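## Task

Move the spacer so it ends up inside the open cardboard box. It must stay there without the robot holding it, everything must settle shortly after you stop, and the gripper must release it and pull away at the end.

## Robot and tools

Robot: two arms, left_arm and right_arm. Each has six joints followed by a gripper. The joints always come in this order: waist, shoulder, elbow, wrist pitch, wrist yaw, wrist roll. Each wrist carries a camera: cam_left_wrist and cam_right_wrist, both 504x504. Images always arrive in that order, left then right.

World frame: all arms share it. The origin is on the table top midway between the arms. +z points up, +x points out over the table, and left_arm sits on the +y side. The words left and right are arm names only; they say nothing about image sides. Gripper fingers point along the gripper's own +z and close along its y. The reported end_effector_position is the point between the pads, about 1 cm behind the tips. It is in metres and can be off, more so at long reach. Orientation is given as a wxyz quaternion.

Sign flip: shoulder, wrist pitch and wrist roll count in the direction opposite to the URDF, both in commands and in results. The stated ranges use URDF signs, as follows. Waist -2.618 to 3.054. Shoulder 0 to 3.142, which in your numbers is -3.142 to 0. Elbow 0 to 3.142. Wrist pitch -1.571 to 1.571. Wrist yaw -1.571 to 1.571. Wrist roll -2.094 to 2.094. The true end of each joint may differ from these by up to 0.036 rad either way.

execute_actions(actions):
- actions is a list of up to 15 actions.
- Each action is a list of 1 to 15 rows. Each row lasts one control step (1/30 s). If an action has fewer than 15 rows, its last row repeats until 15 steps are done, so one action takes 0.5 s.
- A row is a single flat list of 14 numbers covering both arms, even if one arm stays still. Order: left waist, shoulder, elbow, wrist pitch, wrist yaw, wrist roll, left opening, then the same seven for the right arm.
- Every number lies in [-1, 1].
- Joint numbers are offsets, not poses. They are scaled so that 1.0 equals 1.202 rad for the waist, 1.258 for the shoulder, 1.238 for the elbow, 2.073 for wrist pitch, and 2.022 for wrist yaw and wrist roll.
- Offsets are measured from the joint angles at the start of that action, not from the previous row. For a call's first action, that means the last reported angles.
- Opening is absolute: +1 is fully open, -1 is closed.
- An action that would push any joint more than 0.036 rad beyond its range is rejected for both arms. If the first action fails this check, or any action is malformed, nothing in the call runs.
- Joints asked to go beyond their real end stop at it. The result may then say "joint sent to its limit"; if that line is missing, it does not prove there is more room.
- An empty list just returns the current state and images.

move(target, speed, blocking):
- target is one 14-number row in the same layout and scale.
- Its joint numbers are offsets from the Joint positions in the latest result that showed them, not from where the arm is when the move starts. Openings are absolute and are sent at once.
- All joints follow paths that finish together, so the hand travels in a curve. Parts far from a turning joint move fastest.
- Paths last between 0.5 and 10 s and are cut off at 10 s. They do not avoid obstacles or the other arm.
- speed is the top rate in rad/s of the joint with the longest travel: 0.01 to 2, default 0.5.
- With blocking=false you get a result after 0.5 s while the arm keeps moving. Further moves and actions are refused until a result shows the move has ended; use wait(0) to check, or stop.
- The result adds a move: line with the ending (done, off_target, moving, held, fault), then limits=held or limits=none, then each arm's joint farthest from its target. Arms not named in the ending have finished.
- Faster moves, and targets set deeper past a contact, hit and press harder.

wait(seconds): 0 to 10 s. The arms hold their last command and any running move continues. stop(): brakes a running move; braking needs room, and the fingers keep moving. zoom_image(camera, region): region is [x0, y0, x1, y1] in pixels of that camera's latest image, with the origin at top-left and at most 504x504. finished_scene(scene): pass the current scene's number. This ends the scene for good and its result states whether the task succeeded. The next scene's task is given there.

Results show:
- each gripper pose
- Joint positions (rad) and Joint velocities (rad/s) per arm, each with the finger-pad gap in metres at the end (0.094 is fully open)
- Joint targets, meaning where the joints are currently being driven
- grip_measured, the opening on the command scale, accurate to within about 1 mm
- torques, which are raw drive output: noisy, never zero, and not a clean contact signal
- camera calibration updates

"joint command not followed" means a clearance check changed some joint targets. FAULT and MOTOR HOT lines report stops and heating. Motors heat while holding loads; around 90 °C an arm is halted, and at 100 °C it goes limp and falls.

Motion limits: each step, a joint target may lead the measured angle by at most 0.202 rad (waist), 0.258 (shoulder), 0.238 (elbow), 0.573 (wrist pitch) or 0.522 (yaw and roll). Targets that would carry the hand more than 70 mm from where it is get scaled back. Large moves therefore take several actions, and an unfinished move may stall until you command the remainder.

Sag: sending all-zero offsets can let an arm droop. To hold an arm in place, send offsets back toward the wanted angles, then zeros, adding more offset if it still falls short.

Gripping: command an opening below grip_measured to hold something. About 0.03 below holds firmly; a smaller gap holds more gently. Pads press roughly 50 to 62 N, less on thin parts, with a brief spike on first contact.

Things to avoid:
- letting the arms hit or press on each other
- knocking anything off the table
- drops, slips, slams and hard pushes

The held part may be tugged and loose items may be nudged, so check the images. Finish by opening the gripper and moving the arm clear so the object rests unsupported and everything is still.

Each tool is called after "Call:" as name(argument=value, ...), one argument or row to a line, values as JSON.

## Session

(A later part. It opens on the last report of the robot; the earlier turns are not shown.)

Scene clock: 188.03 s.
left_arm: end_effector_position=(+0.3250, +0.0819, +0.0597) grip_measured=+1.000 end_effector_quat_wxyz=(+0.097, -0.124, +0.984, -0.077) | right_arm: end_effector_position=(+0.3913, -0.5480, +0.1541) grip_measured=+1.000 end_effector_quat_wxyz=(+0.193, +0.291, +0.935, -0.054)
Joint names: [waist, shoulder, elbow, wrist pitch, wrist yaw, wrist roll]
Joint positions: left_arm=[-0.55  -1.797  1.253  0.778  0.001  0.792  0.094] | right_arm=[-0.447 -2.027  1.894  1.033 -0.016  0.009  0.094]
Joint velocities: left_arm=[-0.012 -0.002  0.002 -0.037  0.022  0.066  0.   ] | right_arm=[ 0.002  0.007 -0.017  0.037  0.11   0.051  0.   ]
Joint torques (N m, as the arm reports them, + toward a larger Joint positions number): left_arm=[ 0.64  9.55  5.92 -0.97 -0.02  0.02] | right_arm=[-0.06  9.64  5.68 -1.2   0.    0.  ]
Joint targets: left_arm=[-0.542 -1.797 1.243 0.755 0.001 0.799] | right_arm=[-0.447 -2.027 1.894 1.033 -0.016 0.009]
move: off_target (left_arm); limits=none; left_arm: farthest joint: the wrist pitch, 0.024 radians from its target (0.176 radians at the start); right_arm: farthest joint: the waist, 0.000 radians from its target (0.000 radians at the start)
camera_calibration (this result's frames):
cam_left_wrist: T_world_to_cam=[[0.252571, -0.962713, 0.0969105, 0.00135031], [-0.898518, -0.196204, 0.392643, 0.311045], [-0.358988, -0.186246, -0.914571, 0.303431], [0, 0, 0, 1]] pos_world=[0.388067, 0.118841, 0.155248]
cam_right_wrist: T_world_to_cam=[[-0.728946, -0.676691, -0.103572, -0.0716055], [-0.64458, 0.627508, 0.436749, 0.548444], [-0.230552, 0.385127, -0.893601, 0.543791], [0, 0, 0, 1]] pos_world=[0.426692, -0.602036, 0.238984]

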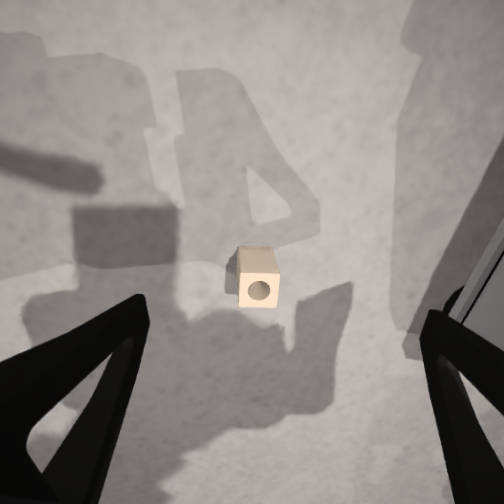

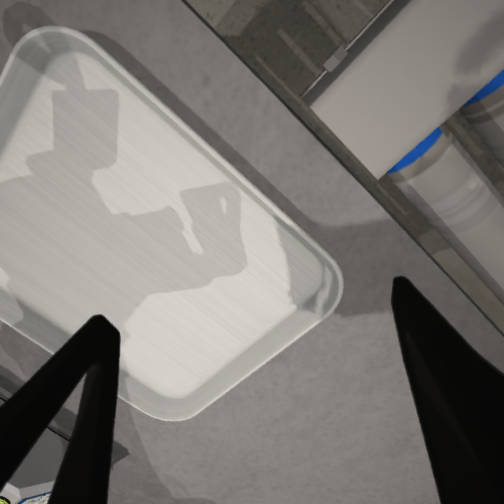

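Call:
move(
  target=[0.006,-0.012,-0.1,-0.075,0,0,0.3,0,0,0,0,0,0,1],
  speed=0.3,
)

Scene clock: 195.13 s.
left_arm: end_effector_position=(+0.3185, +0.0858, +0.0277) grip_measured=+0.302 end_effector_quat_wxyz=(+0.097, -0.124, +0.984, -0.077) | right_arm: end_effector_position=(+0.3913, -0.5480, +0.1541) grip_measured=+1.000 end_effector_quat_wxyz=(+0.193, +0.291, +0.935, -0.054)
Joint names: [waist, shoulder, elbow, wrist pitch, wrist yaw, wrist roll]
Joint positions: left_arm=[-0.55  -1.814  1.138  0.646  0.001  0.793  0.061] | right_arm=[-0.447 -2.027  1.894  1.033 -0.016  0.009  0.094]
Joint velocities: left_arm=[-0.012  0.002  0.007 -0.007  0.022  0.007  0.   ] | right_arm=[-0.022 -0.007 -0.002 -0.007 -0.037 -0.007  0.   ]
Joint torques (N m, as the arm reports them, + toward a larger Joint positions number): left_arm=[ 0.56  9.6   5.76 -0.97 -0.04 -0.04] | right_arm=[-0.03  9.62  5.68 -1.19  0.    0.01]
Joint targets: left_arm=[-0.543 -1.812 1.129 0.623 0.001 0.792] | right_arm=[-0.447 -2.027 1.894 1.033 -0.016 0.009]
move: off_target (left_arm); limits=none; left_arm: farthest joint: the wrist pitch, 0.024 radians from its target (0.155 radians at the start); right_arm: farthest joint: the waist, 0.000 radians from its target (0.000 radians at the start)
camera_calibration (this result's frames):
cam_left_wrist: T_world_to_cam=[[0.2529, -0.962593, 0.0972474, 0.00972011], [-0.898555, -0.196428, 0.392448, 0.318557], [-0.358665, -0.186632, -0.914619, 0.272547], [0, 0, 0, 1]] pos_world=[0.381536, 0.122796, 0.123315]
cam_right_wrist: T_world_to_cam=[[-0.728946, -0.676691, -0.103572, -0.0716055], [-0.64458, 0.627508, 0.436749, 0.548444], [-0.230552, 0.385127, -0.893601, 0.543791], [0, 0, 0, 1]] pos_world=[0.426692, -0.602036, 0.238984]

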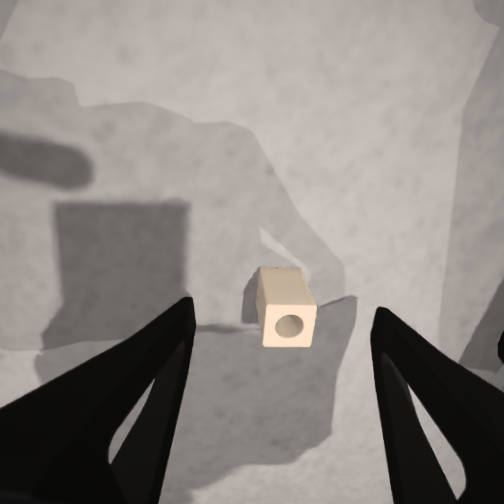

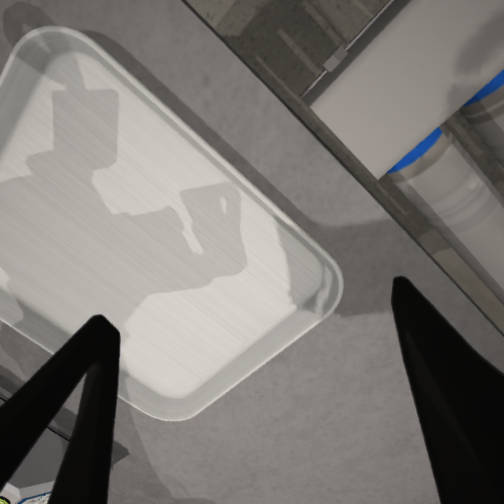

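Call:
execute_actions(
  actions=[
    [[0,-0.022,0,-0.02,0,0,0.3,0,0,0,0,0,0,1]],
    [[0,0,0,0,0,0,-0.2,0,0,0,0,0,0,1]],
    [[0,0,0,0,0,0,-0.75,0,0,0,0,0,0,1]],
    [[0,0,0,0,0,0,-0.75,0,0,0,0,0,0,1]],
  ],
)

Scene clock: 202.63 s.
left_arm: end_effector_position=(+0.3198, +0.0849, +0.0227) grip_measured=-0.707 end_effector_quat_wxyz=(+0.096, -0.124, +0.985, -0.076) | right_arm: end_effector_position=(+0.3913, -0.5480, +0.1541) grip_measured=+1.000 end_effector_quat_wxyz=(+0.193, +0.291, +0.935, -0.054)
Joint names: [waist, shoulder, elbow, wrist pitch, wrist yaw, wrist roll]
Joint positions: left_arm=[-0.55  -1.83   1.138  0.633  0.001  0.793  0.014] | right_arm=[-0.447 -2.027  1.894  1.033 -0.016  0.009  0.094]
Joint velocities: left_arm=[ 0.007  0.002  0.012  0.051 -0.007  0.007 -0.001] | right_arm=[ 0.002 -0.002 -0.007 -0.051  0.037  0.007  0.   ]
Joint torques (N m, as the arm reports them, + toward a larger Joint positions number): left_arm=[-0.04  9.58  6.46 -0.73 -0.04 -0.04] | right_arm=[-0.04  9.63  5.69 -1.2   0.    0.  ]
Joint targets: left_arm=[-0.550 -1.830 1.138 0.633 0.001 0.793] | right_arm=[-0.447 -2.027 1.894 1.033 -0.016 0.009]
camera_calibration (this result's frames):
cam_left_wrist: T_world_to_cam=[[0.253111, -0.962756, 0.0950562, 0.00902229], [-0.89734, -0.196916, 0.394975, 0.321144], [-0.361546, -0.18527, -0.913761, 0.269054], [0, 0, 0, 1]] pos_world=[0.383167, 0.121772, 0.118149]
cam_right_wrist: T_world_to_cam=[[-0.728946, -0.676691, -0.103572, -0.0716055], [-0.64458, 0.627508, 0.436749, 0.548444], [-0.230552, 0.385127, -0.893601, 0.543791], [0, 0, 0, 1]] pos_world=[0.426692, -0.602036, 0.238984]

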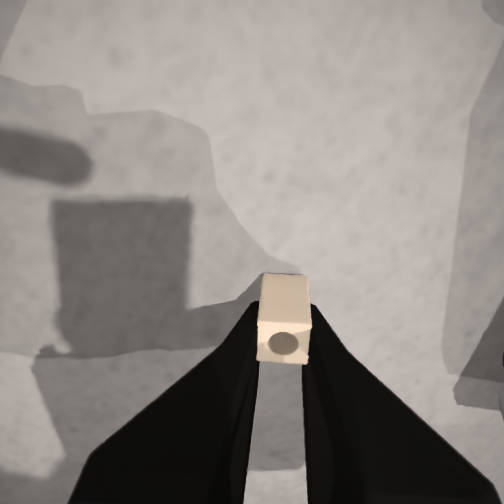

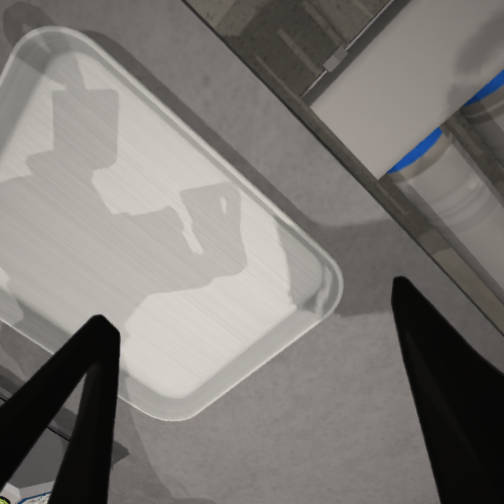

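Call:
move(
  target=[0,0,0.55,0.25,0,0,-0.78,0,0,0,0,0,0,1],
  speed=1,
)

Call:
move(
  target=[0.706,-0.2,0.35,-0.1,0,-0.39,-0.78,0,0,0,0,0,0,1],
  speed=1,
)

Scene clock: 215.40 s.
left_arm: end_effector_position=(+0.3690, +0.0553, +0.1911) grip_measured=-0.707 end_effector_quat_wxyz=(+0.151, -0.123, +0.974, -0.120) | right_arm: end_effector_position=(+0.3913, -0.5480, +0.1541) grip_measured=+1.000 end_effector_quat_wxyz=(+0.193, +0.291, +0.935, -0.054)
Joint names: [waist, shoulder, elbow, wrist pitch, wrist yaw, wrist roll]
Joint positions: left_arm=[-0.55  -1.843  1.795  1.136  0.002  0.793  0.014] | right_arm=[-0.447 -2.027  1.894  1.033 -0.016  0.009  0.094]
Joint velocities: left_arm=[ 0.002 -0.017  0.007  0.037  0.007  0.081 -0.001] | right_arm=[-0.012 -0.007  0.022  0.037  0.066 -0.051  0.   ]
Joint torques (N m, as the arm reports them, + toward a larger Joint positions number): left_arm=[-0.03 11.37  9.05 -0.83 -0.03 -0.05] | right_arm=[-0.04  9.63  5.69 -1.19  0.    0.  ]
Joint targets: left_arm=[-0.550 -1.830 1.819 1.152 0.001 0.793] | right_arm=[-0.447 -2.027 1.894 1.033 -0.016 0.009]
move: off_target (left_arm); limits=none; left_arm: farthest joint: the elbow, 0.023 radians from its target (0.681 radians at the start); right_arm: farthest joint: the waist, 0.000 radians from its target (0.000 radians at the start)
camera_calibration (this result's frames):
cam_left_wrist: T_world_to_cam=[[0.235346, -0.952105, 0.195212, -0.0611713], [-0.93943, -0.171353, 0.296831, 0.325781], [-0.249164, -0.253246, -0.934764, 0.401553], [0, 0, 0, 1]] pos_world=[0.420498, 0.0992739, 0.290597]
cam_right_wrist: T_world_to_cam=[[-0.728946, -0.676691, -0.103572, -0.0716055], [-0.64458, 0.627508, 0.436749, 0.548444], [-0.230552, 0.385127, -0.893601, 0.543791], [0, 0, 0, 1]] pos_world=[0.426692, -0.602036, 0.238984]

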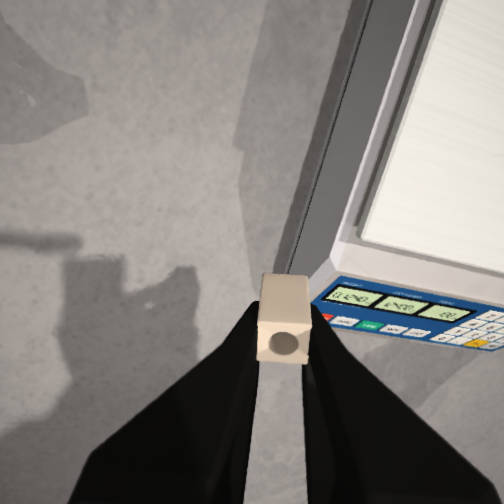

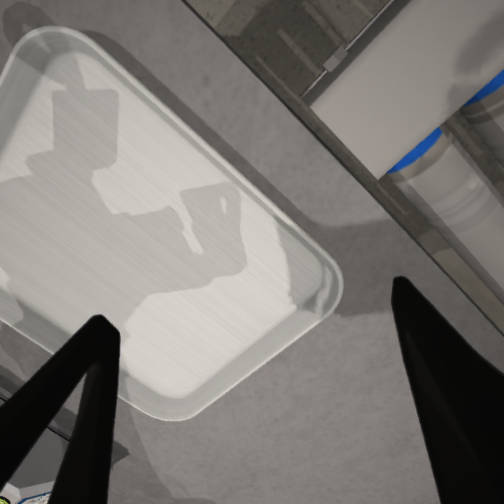

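Scene clock: 217.20 s.
left_arm: end_effector_position=(+0.5244, +0.4486, +0.2423) grip_measured=-0.707 end_effector_quat_wxyz=(+0.345, -0.152, +0.925, +0.053) | right_arm: end_effector_position=(+0.3913, -0.5480, +0.1541) grip_measured=+1.000 end_effector_quat_wxyz=(+0.193, +0.291, +0.935, -0.054)
Joint names: [waist, shoulder, elbow, wrist pitch, wrist yaw, wrist roll]
Joint positions: left_arm=[ 0.303 -2.099  2.197  0.956 -0.003  0.013  0.014] | right_arm=[-0.447 -2.027  1.894  1.033 -0.016  0.009  0.094]
Joint velocities: left_arm=[ 0.007 -0.007  0.012 -0.007 -0.022 -0.037  0.   ] | right_arm=[ 0.012  0.007 -0.007 -0.037 -0.022  0.007  0.   ]
Joint torques (N m, as the arm reports them, + toward a larger Joint positions number): left_arm=[-0.44 13.49  9.84 -1.7   0.01 -0.12] | right_arm=[-0.04  9.63  5.68 -1.19  0.    0.  ]
Joint targets: left_arm=[0.298 -2.094 2.229 0.929 0.002 0.004] | right_arm=[-0.447 -2.027 1.894 1.033 -0.016 0.009]
move: off_target (left_arm); limits=none; left_arm: farthest joint: the elbow, 0.031 radians from its target (0.433 radians at the start); right_arm: farthest joint: the waist, 0.000 radians from its target (0.000 radians at the start)
camera_calibration (this result's frames):
cam_left_wrist: T_world_to_cam=[[0.372872, -0.926453, -0.0514974, 0.242876], [-0.921791, -0.363503, -0.134785, 0.705522], [0.106153, 0.0977274, -0.989536, 0.257236], [0, 0, 0, 1]] pos_world=[0.532476, 0.456334, 0.362146]
cam_right_wrist: T_world_to_cam=[[-0.728946, -0.676691, -0.103572, -0.0716055], [-0.64458, 0.627508, 0.436749, 0.548444], [-0.230552, 0.385127, -0.893601, 0.543791], [0, 0, 0, 1]] pos_world=[0.426692, -0.602036, 0.238984]

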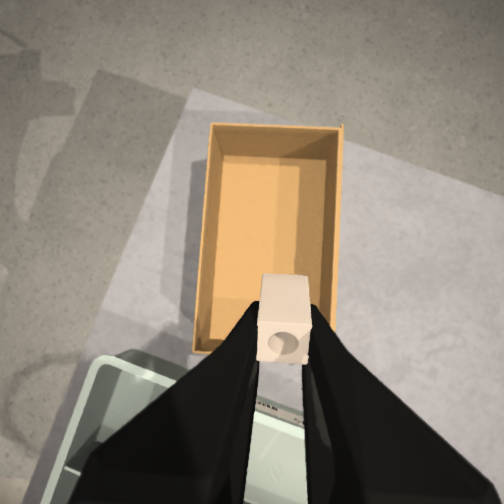

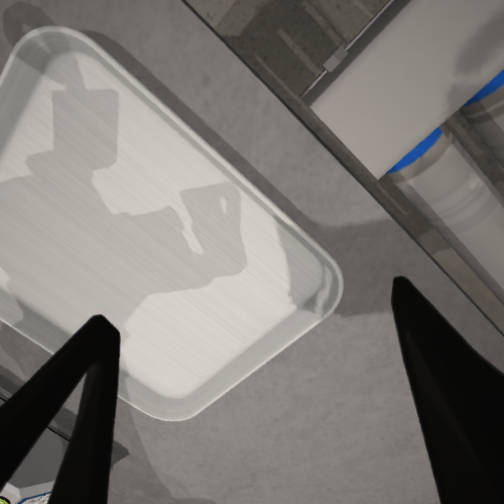

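Call:
move(
  target=[0,-0.165,0.015,-0.04,0,0,-0.78,0,0,0,0,0,0,1],
  speed=0.5,
)

Scene clock: 222.57 s.
left_arm: end_effector_position=(+0.5493, +0.4566, +0.1207) grip_measured=-0.707 end_effector_quat_wxyz=(+0.260, -0.156, +0.952, +0.041) | right_arm: end_effector_position=(+0.3913, -0.5480, +0.1541) grip_measured=+1.000 end_effector_quat_wxyz=(+0.193, +0.291, +0.935, -0.054)
Joint names: [waist, shoulder, elbow, wrist pitch, wrist yaw, wrist roll]
Joint positions: left_arm=[ 0.303 -2.335  2.197  0.901 -0.003  0.012  0.014] | right_arm=[-0.447 -2.027  1.894  1.033 -0.016  0.009  0.094]
Joint velocities: left_arm=[ 0.007 -0.002 -0.002  0.037 -0.11   0.051 -0.   ] | right_arm=[-0.002 -0.012  0.012 -0.037 -0.081  0.051  0.   ]
Joint torques (N m, as the arm reports them, + toward a larger Joint positions number): left_arm=[-0.03 17.48  8.87 -1.44 -0.05 -0.04] | right_arm=[-0.04  9.63  5.69 -1.19  0.    0.  ]
Joint targets: left_arm=[0.303 -2.307 2.216 0.874 -0.003 0.013] | right_arm=[-0.447 -2.027 1.894 1.033 -0.016 0.009]
move: off_target (left_arm); limits=none; left_arm: farthest joint: the shoulder, 0.028 radians from its target (0.208 radians at the start); right_arm: farthest joint: the waist, 0.000 radians from its target (0.000 radians at the start)
camera_calibration (this result's frames):
cam_left_wrist: T_world_to_cam=[[0.362334, -0.929861, -0.0638243, 0.24359], [-0.929753, -0.365396, 0.0452177, 0.698489], [-0.0653673, 0.0429569, -0.996936, 0.253629], [0, 0, 0, 1]] pos_world=[0.57774, 0.470835, 0.236815]
cam_right_wrist: T_world_to_cam=[[-0.728946, -0.676691, -0.103572, -0.0716055], [-0.64458, 0.627508, 0.436749, 0.548444], [-0.230552, 0.385127, -0.893601, 0.543791], [0, 0, 0, 1]] pos_world=[0.426692, -0.602036, 0.238984]

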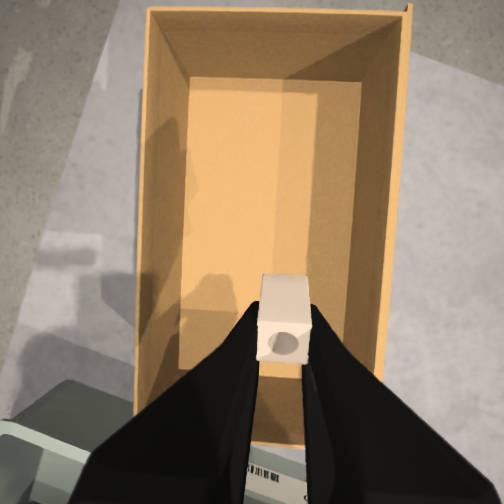

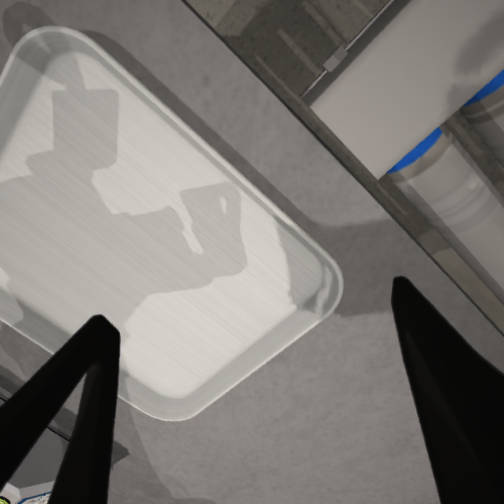

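Call:
move(
  target=[0,0.01,-0.2,-0.18,0,0,-0.78,0,0,0,0,0,0,1],
  speed=0.4,
)

Scene clock: 232.33 s.
left_arm: end_effector_position=(+0.5688, +0.4629, +0.0745) grip_measured=-0.707 end_effector_quat_wxyz=(+0.309, -0.154, +0.937, +0.048) | right_arm: end_effector_position=(+0.3913, -0.5480, +0.1541) grip_measured=+1.000 end_effector_quat_wxyz=(+0.193, +0.291, +0.935, -0.054)
Joint names: [waist, shoulder, elbow, wrist pitch, wrist yaw, wrist roll]
Joint positions: left_arm=[ 0.303 -2.335  1.957  0.557 -0.003  0.012  0.014] | right_arm=[-0.447 -2.027  1.894  1.033 -0.016  0.009  0.094]
Joint velocities: left_arm=[-0.007 -0.007  0.002 -0.022  0.051  0.081  0.001] | right_arm=[-0.007  0.017  0.002 -0.007 -0.022  0.051  0.   ]
Joint torques (N m, as the arm reports them, + toward a larger Joint positions number): left_arm=[-0.04 16.3   6.91 -1.6  -0.04 -0.04] | right_arm=[-0.05  9.63  5.69 -1.19  0.    0.  ]
Joint targets: left_arm=[0.303 -2.322 1.950 0.528 -0.003 0.012] | right_arm=[-0.447 -2.027 1.894 1.033 -0.016 0.009]
move: off_target (left_arm); limits=none; left_arm: farthest joint: the wrist pitch, 0.029 radians from its target (0.373 radians at the start); right_arm: farthest joint: the waist, 0.000 radians from its target (0.000 radians at the start)
camera_calibration (this result's frames):
cam_left_wrist: T_world_to_cam=[[0.36834, -0.927927, -0.0572417, 0.234607], [-0.929086, -0.365181, -0.0586693, 0.728305], [0.0335373, 0.0747927, -0.996635, 0.137543], [0, 0, 0, 1]] pos_world=[0.58563, 0.473374, 0.193238]
cam_right_wrist: T_world_to_cam=[[-0.728946, -0.676691, -0.103572, -0.0716055], [-0.64458, 0.627508, 0.436749, 0.548444], [-0.230552, 0.385127, -0.893601, 0.543791], [0, 0, 0, 1]] pos_world=[0.426692, -0.602036, 0.238984]

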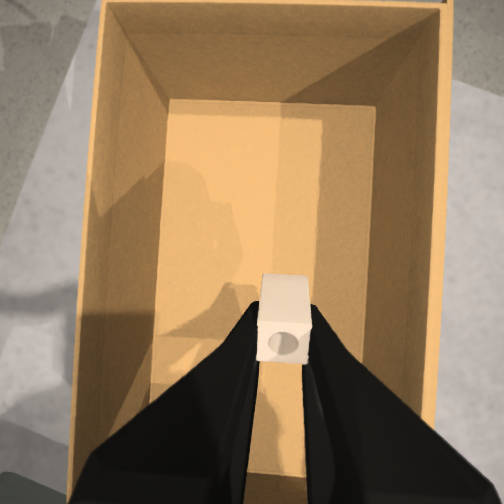

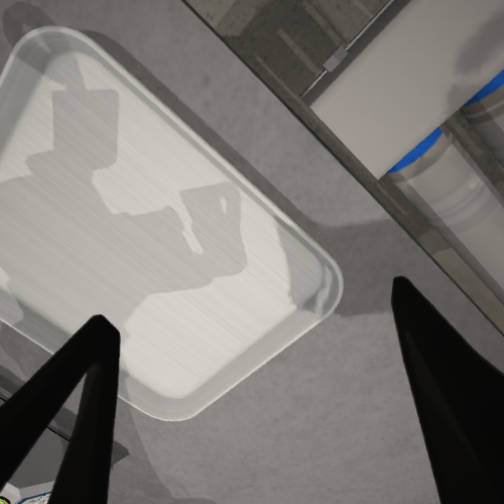

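Lower a bit more, release, lift.

Call:
move(
  target=[0,0,-0.085,-0.05,0,0,-0.78,0,0,0,0,0,0,1],
  speed=0.3,
)

Call:
execute_actions(
  actions=[
    [[0,0,0,0,0,0,-0.4,0,0,0,0,0,0,1]],
    [[0,0,0,0,0,0,-0.1,0,0,0,0,0,0,1]],
  ],
)

Call:
move(
  target=[0,0.15,0.3,0.2,0,0,-0.1,0,0,0,0,0,0,1],
  speed=0.8,
)

Scene clock: 239.70 s.
left_arm: end_effector_position=(+0.5609, +0.4603, +0.0482) grip_measured=-0.707 end_effector_quat_wxyz=(+0.300, -0.154, +0.940, +0.047) | right_arm: end_effector_position=(+0.3913, -0.5480, +0.1541) grip_measured=+1.000 end_effector_quat_wxyz=(+0.193, +0.291, +0.935, -0.054)
Joint names: [waist, shoulder, elbow, wrist pitch, wrist yaw, wrist roll]
Joint positions: left_arm=[ 0.303 -2.335  1.862  0.481 -0.003  0.012  0.014] | right_arm=[-0.447 -2.027  1.894  1.033 -0.016  0.009  0.094]
Joint velocities: left_arm=[ 0.002  0.007 -0.007 -0.022 -0.081  0.037  0.001] | right_arm=[-0.007  0.017 -0.002 -0.022  0.081 -0.022  0.   ]
Joint torques (N m, as the arm reports them, + toward a larger Joint positions number): left_arm=[-0.04 15.14  6.54 -1.56 -0.04 -0.04] | right_arm=[-0.03  9.64  5.68 -1.19  0.    0.  ]
Joint targets: left_arm=[0.303 -2.335 1.851 0.453 -0.003 0.012] | right_arm=[-0.447 -2.027 1.894 1.033 -0.016 0.009]
move: off_target (left_arm); limits=none; left_arm: farthest joint: the wrist pitch, 0.028 radians from its target (0.103 radians at the start); right_arm: farthest joint: the waist, 0.000 radians from its target (0.000 radians at the start)
camera_calibration (this result's frames):
cam_left_wrist: T_world_to_cam=[[0.366975, -0.928374, -0.0587405, 0.234694], [-0.930109, -0.365175, -0.0392889, 0.718088], [0.0150242, 0.0690532, -0.9975, 0.124785], [0, 0, 0, 1]] pos_world=[0.579898, 0.471495, 0.166472]
cam_right_wrist: T_world_to_cam=[[-0.728946, -0.676691, -0.103572, -0.0716055], [-0.64458, 0.627508, 0.436749, 0.548444], [-0.230552, 0.385127, -0.893601, 0.543791], [0, 0, 0, 1]] pos_world=[0.426692, -0.602036, 0.238984]

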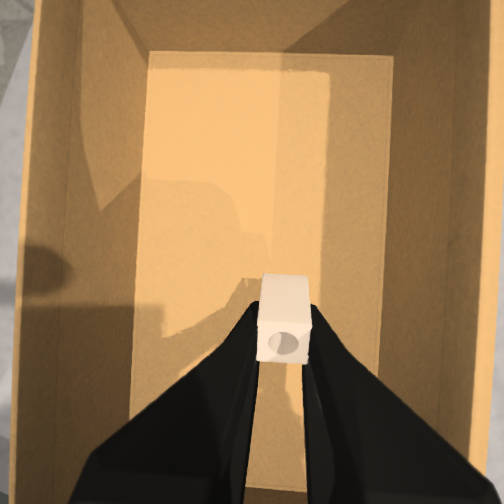

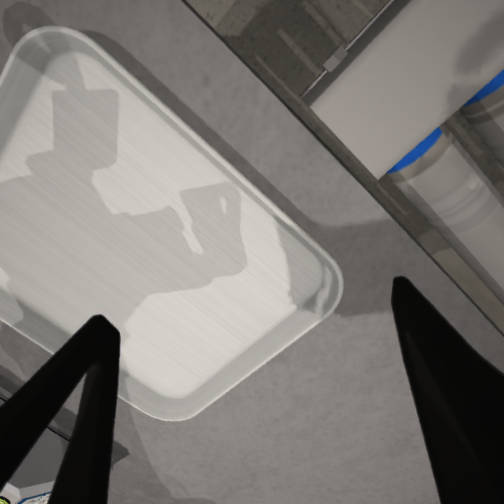

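Scene clock: 240.70 s.
left_arm: end_effector_position=(+0.5609, +0.4604, +0.0482) grip_measured=-0.102 end_effector_quat_wxyz=(+0.300, -0.154, +0.940, +0.047) | right_arm: end_effector_position=(+0.3913, -0.5480, +0.1541) grip_measured=+1.000 end_effector_quat_wxyz=(+0.193, +0.291, +0.935, -0.054)
Joint names: [waist, shoulder, elbow, wrist pitch, wrist yaw, wrist roll]
Joint positions: left_arm=[ 0.303 -2.335  1.862  0.481 -0.004  0.012  0.042] | right_arm=[-0.447 -2.027  1.894  1.033 -0.016  0.009  0.094]
Joint velocities: left_arm=[-0.002  0.002 -0.017  0.007  0.022 -0.007  0.001] | right_arm=[-0.012  0.007 -0.002  0.051 -0.081  0.037  0.   ]
Joint torques (N m, as the arm reports them, + toward a larger Joint positions number): left_arm=[ 0.   15.16  7.35 -1.31 -0.03 -0.05] | right_arm=[-0.04  9.62  5.68 -1.19  0.    0.  ]
Joint targets: left_arm=[0.303 -2.335 1.862 0.481 -0.003 0.012] | right_arm=[-0.447 -2.027 1.894 1.033 -0.016 0.009]
camera_calibration (this result's frames):
cam_left_wrist: T_world_to_cam=[[0.367174, -0.928276, -0.0590506, 0.23462], [-0.930033, -0.365369, -0.0393084, 0.718139], [0.0149138, 0.069352, -0.997481, 0.124705], [0, 0, 0, 1]] pos_world=[0.579886, 0.471529, 0.166474]
cam_right_wrist: T_world_to_cam=[[-0.728946, -0.676691, -0.103572, -0.0716055], [-0.64458, 0.627508, 0.436749, 0.548444], [-0.230552, 0.385127, -0.893601, 0.543791], [0, 0, 0, 1]] pos_world=[0.426692, -0.602036, 0.238984]

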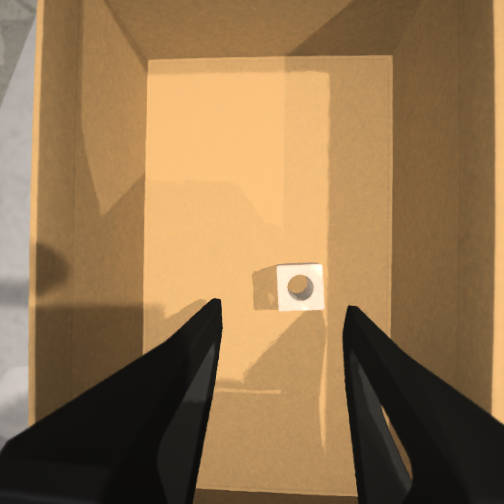

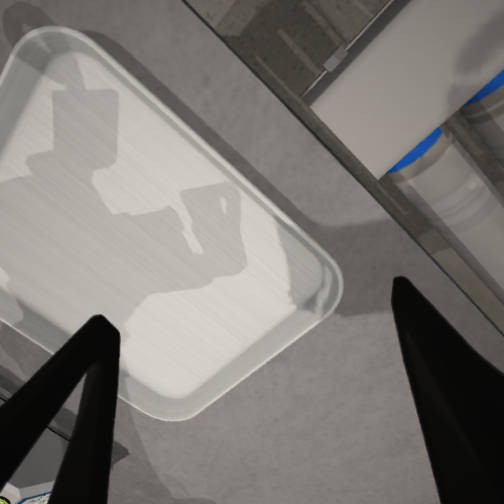

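Scene clock: 242.10 s.
left_arm: end_effector_position=(+0.5460, +0.4556, +0.2334) grip_measured=-0.102 end_effector_quat_wxyz=(+0.363, -0.150, +0.918, +0.057) | right_arm: end_effector_position=(+0.3913, -0.5480, +0.1541) grip_measured=+1.000 end_effector_quat_wxyz=(+0.193, +0.291, +0.935, -0.054)
Joint names: [waist, shoulder, elbow, wrist pitch, wrist yaw, wrist roll]
Joint positions: left_arm=[ 0.303 -2.156  2.222  0.884 -0.004  0.012  0.042] | right_arm=[-0.447 -2.027  1.894  1.033 -0.016  0.009  0.094]
Joint velocities: left_arm=[-0.017 -0.002  0.007  0.007 -0.022  0.066  0.   ] | right_arm=[-0.007  0.007  0.007  0.022 -0.037 -0.051  0.   ]
Joint torques (N m, as the arm reports them, + toward a larger Joint positions number): left_arm=[-0.03 14.49  8.37 -1.36 -0.04 -0.03] | right_arm=[-0.03  9.61  5.68 -1.19 -0.01  0.  ]
Joint targets: left_arm=[0.303 -2.146 2.233 0.896 -0.004 0.012] | right_arm=[-0.447 -2.027 1.894 1.033 -0.016 0.009]
move: done; limits=none; left_arm: farthest joint: the elbow, 0.011 radians from its target (0.372 radians at the start); right_arm: farthest joint: the waist, 0.000 radians from its target (0.000 radians at the start)
camera_calibration (this result's frames):
cam_left_wrist: T_world_to_cam=[[0.374232, -0.926004, -0.049667, 0.239495], [-0.916163, -0.360904, -0.174337, 0.731751], [0.143512, 0.110746, -0.983433, 0.21766], [0, 0, 0, 1]] pos_world=[0.549539, 0.461761, 0.35352]
cam_right_wrist: T_world_to_cam=[[-0.728946, -0.676691, -0.103572, -0.0716055], [-0.64458, 0.627508, 0.436749, 0.548444], [-0.230552, 0.385127, -0.893601, 0.543791], [0, 0, 0, 1]] pos_world=[0.426692, -0.602036, 0.238984]

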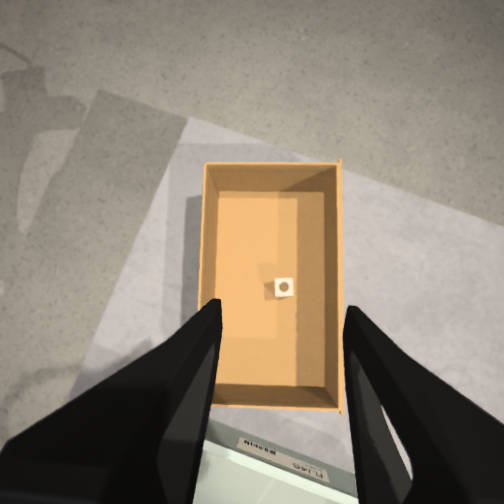

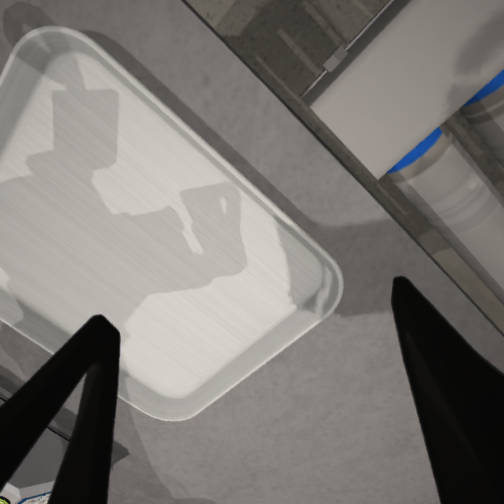

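Call:
finished_scene(
  scene=1,
)

The scene is finished: the task was done.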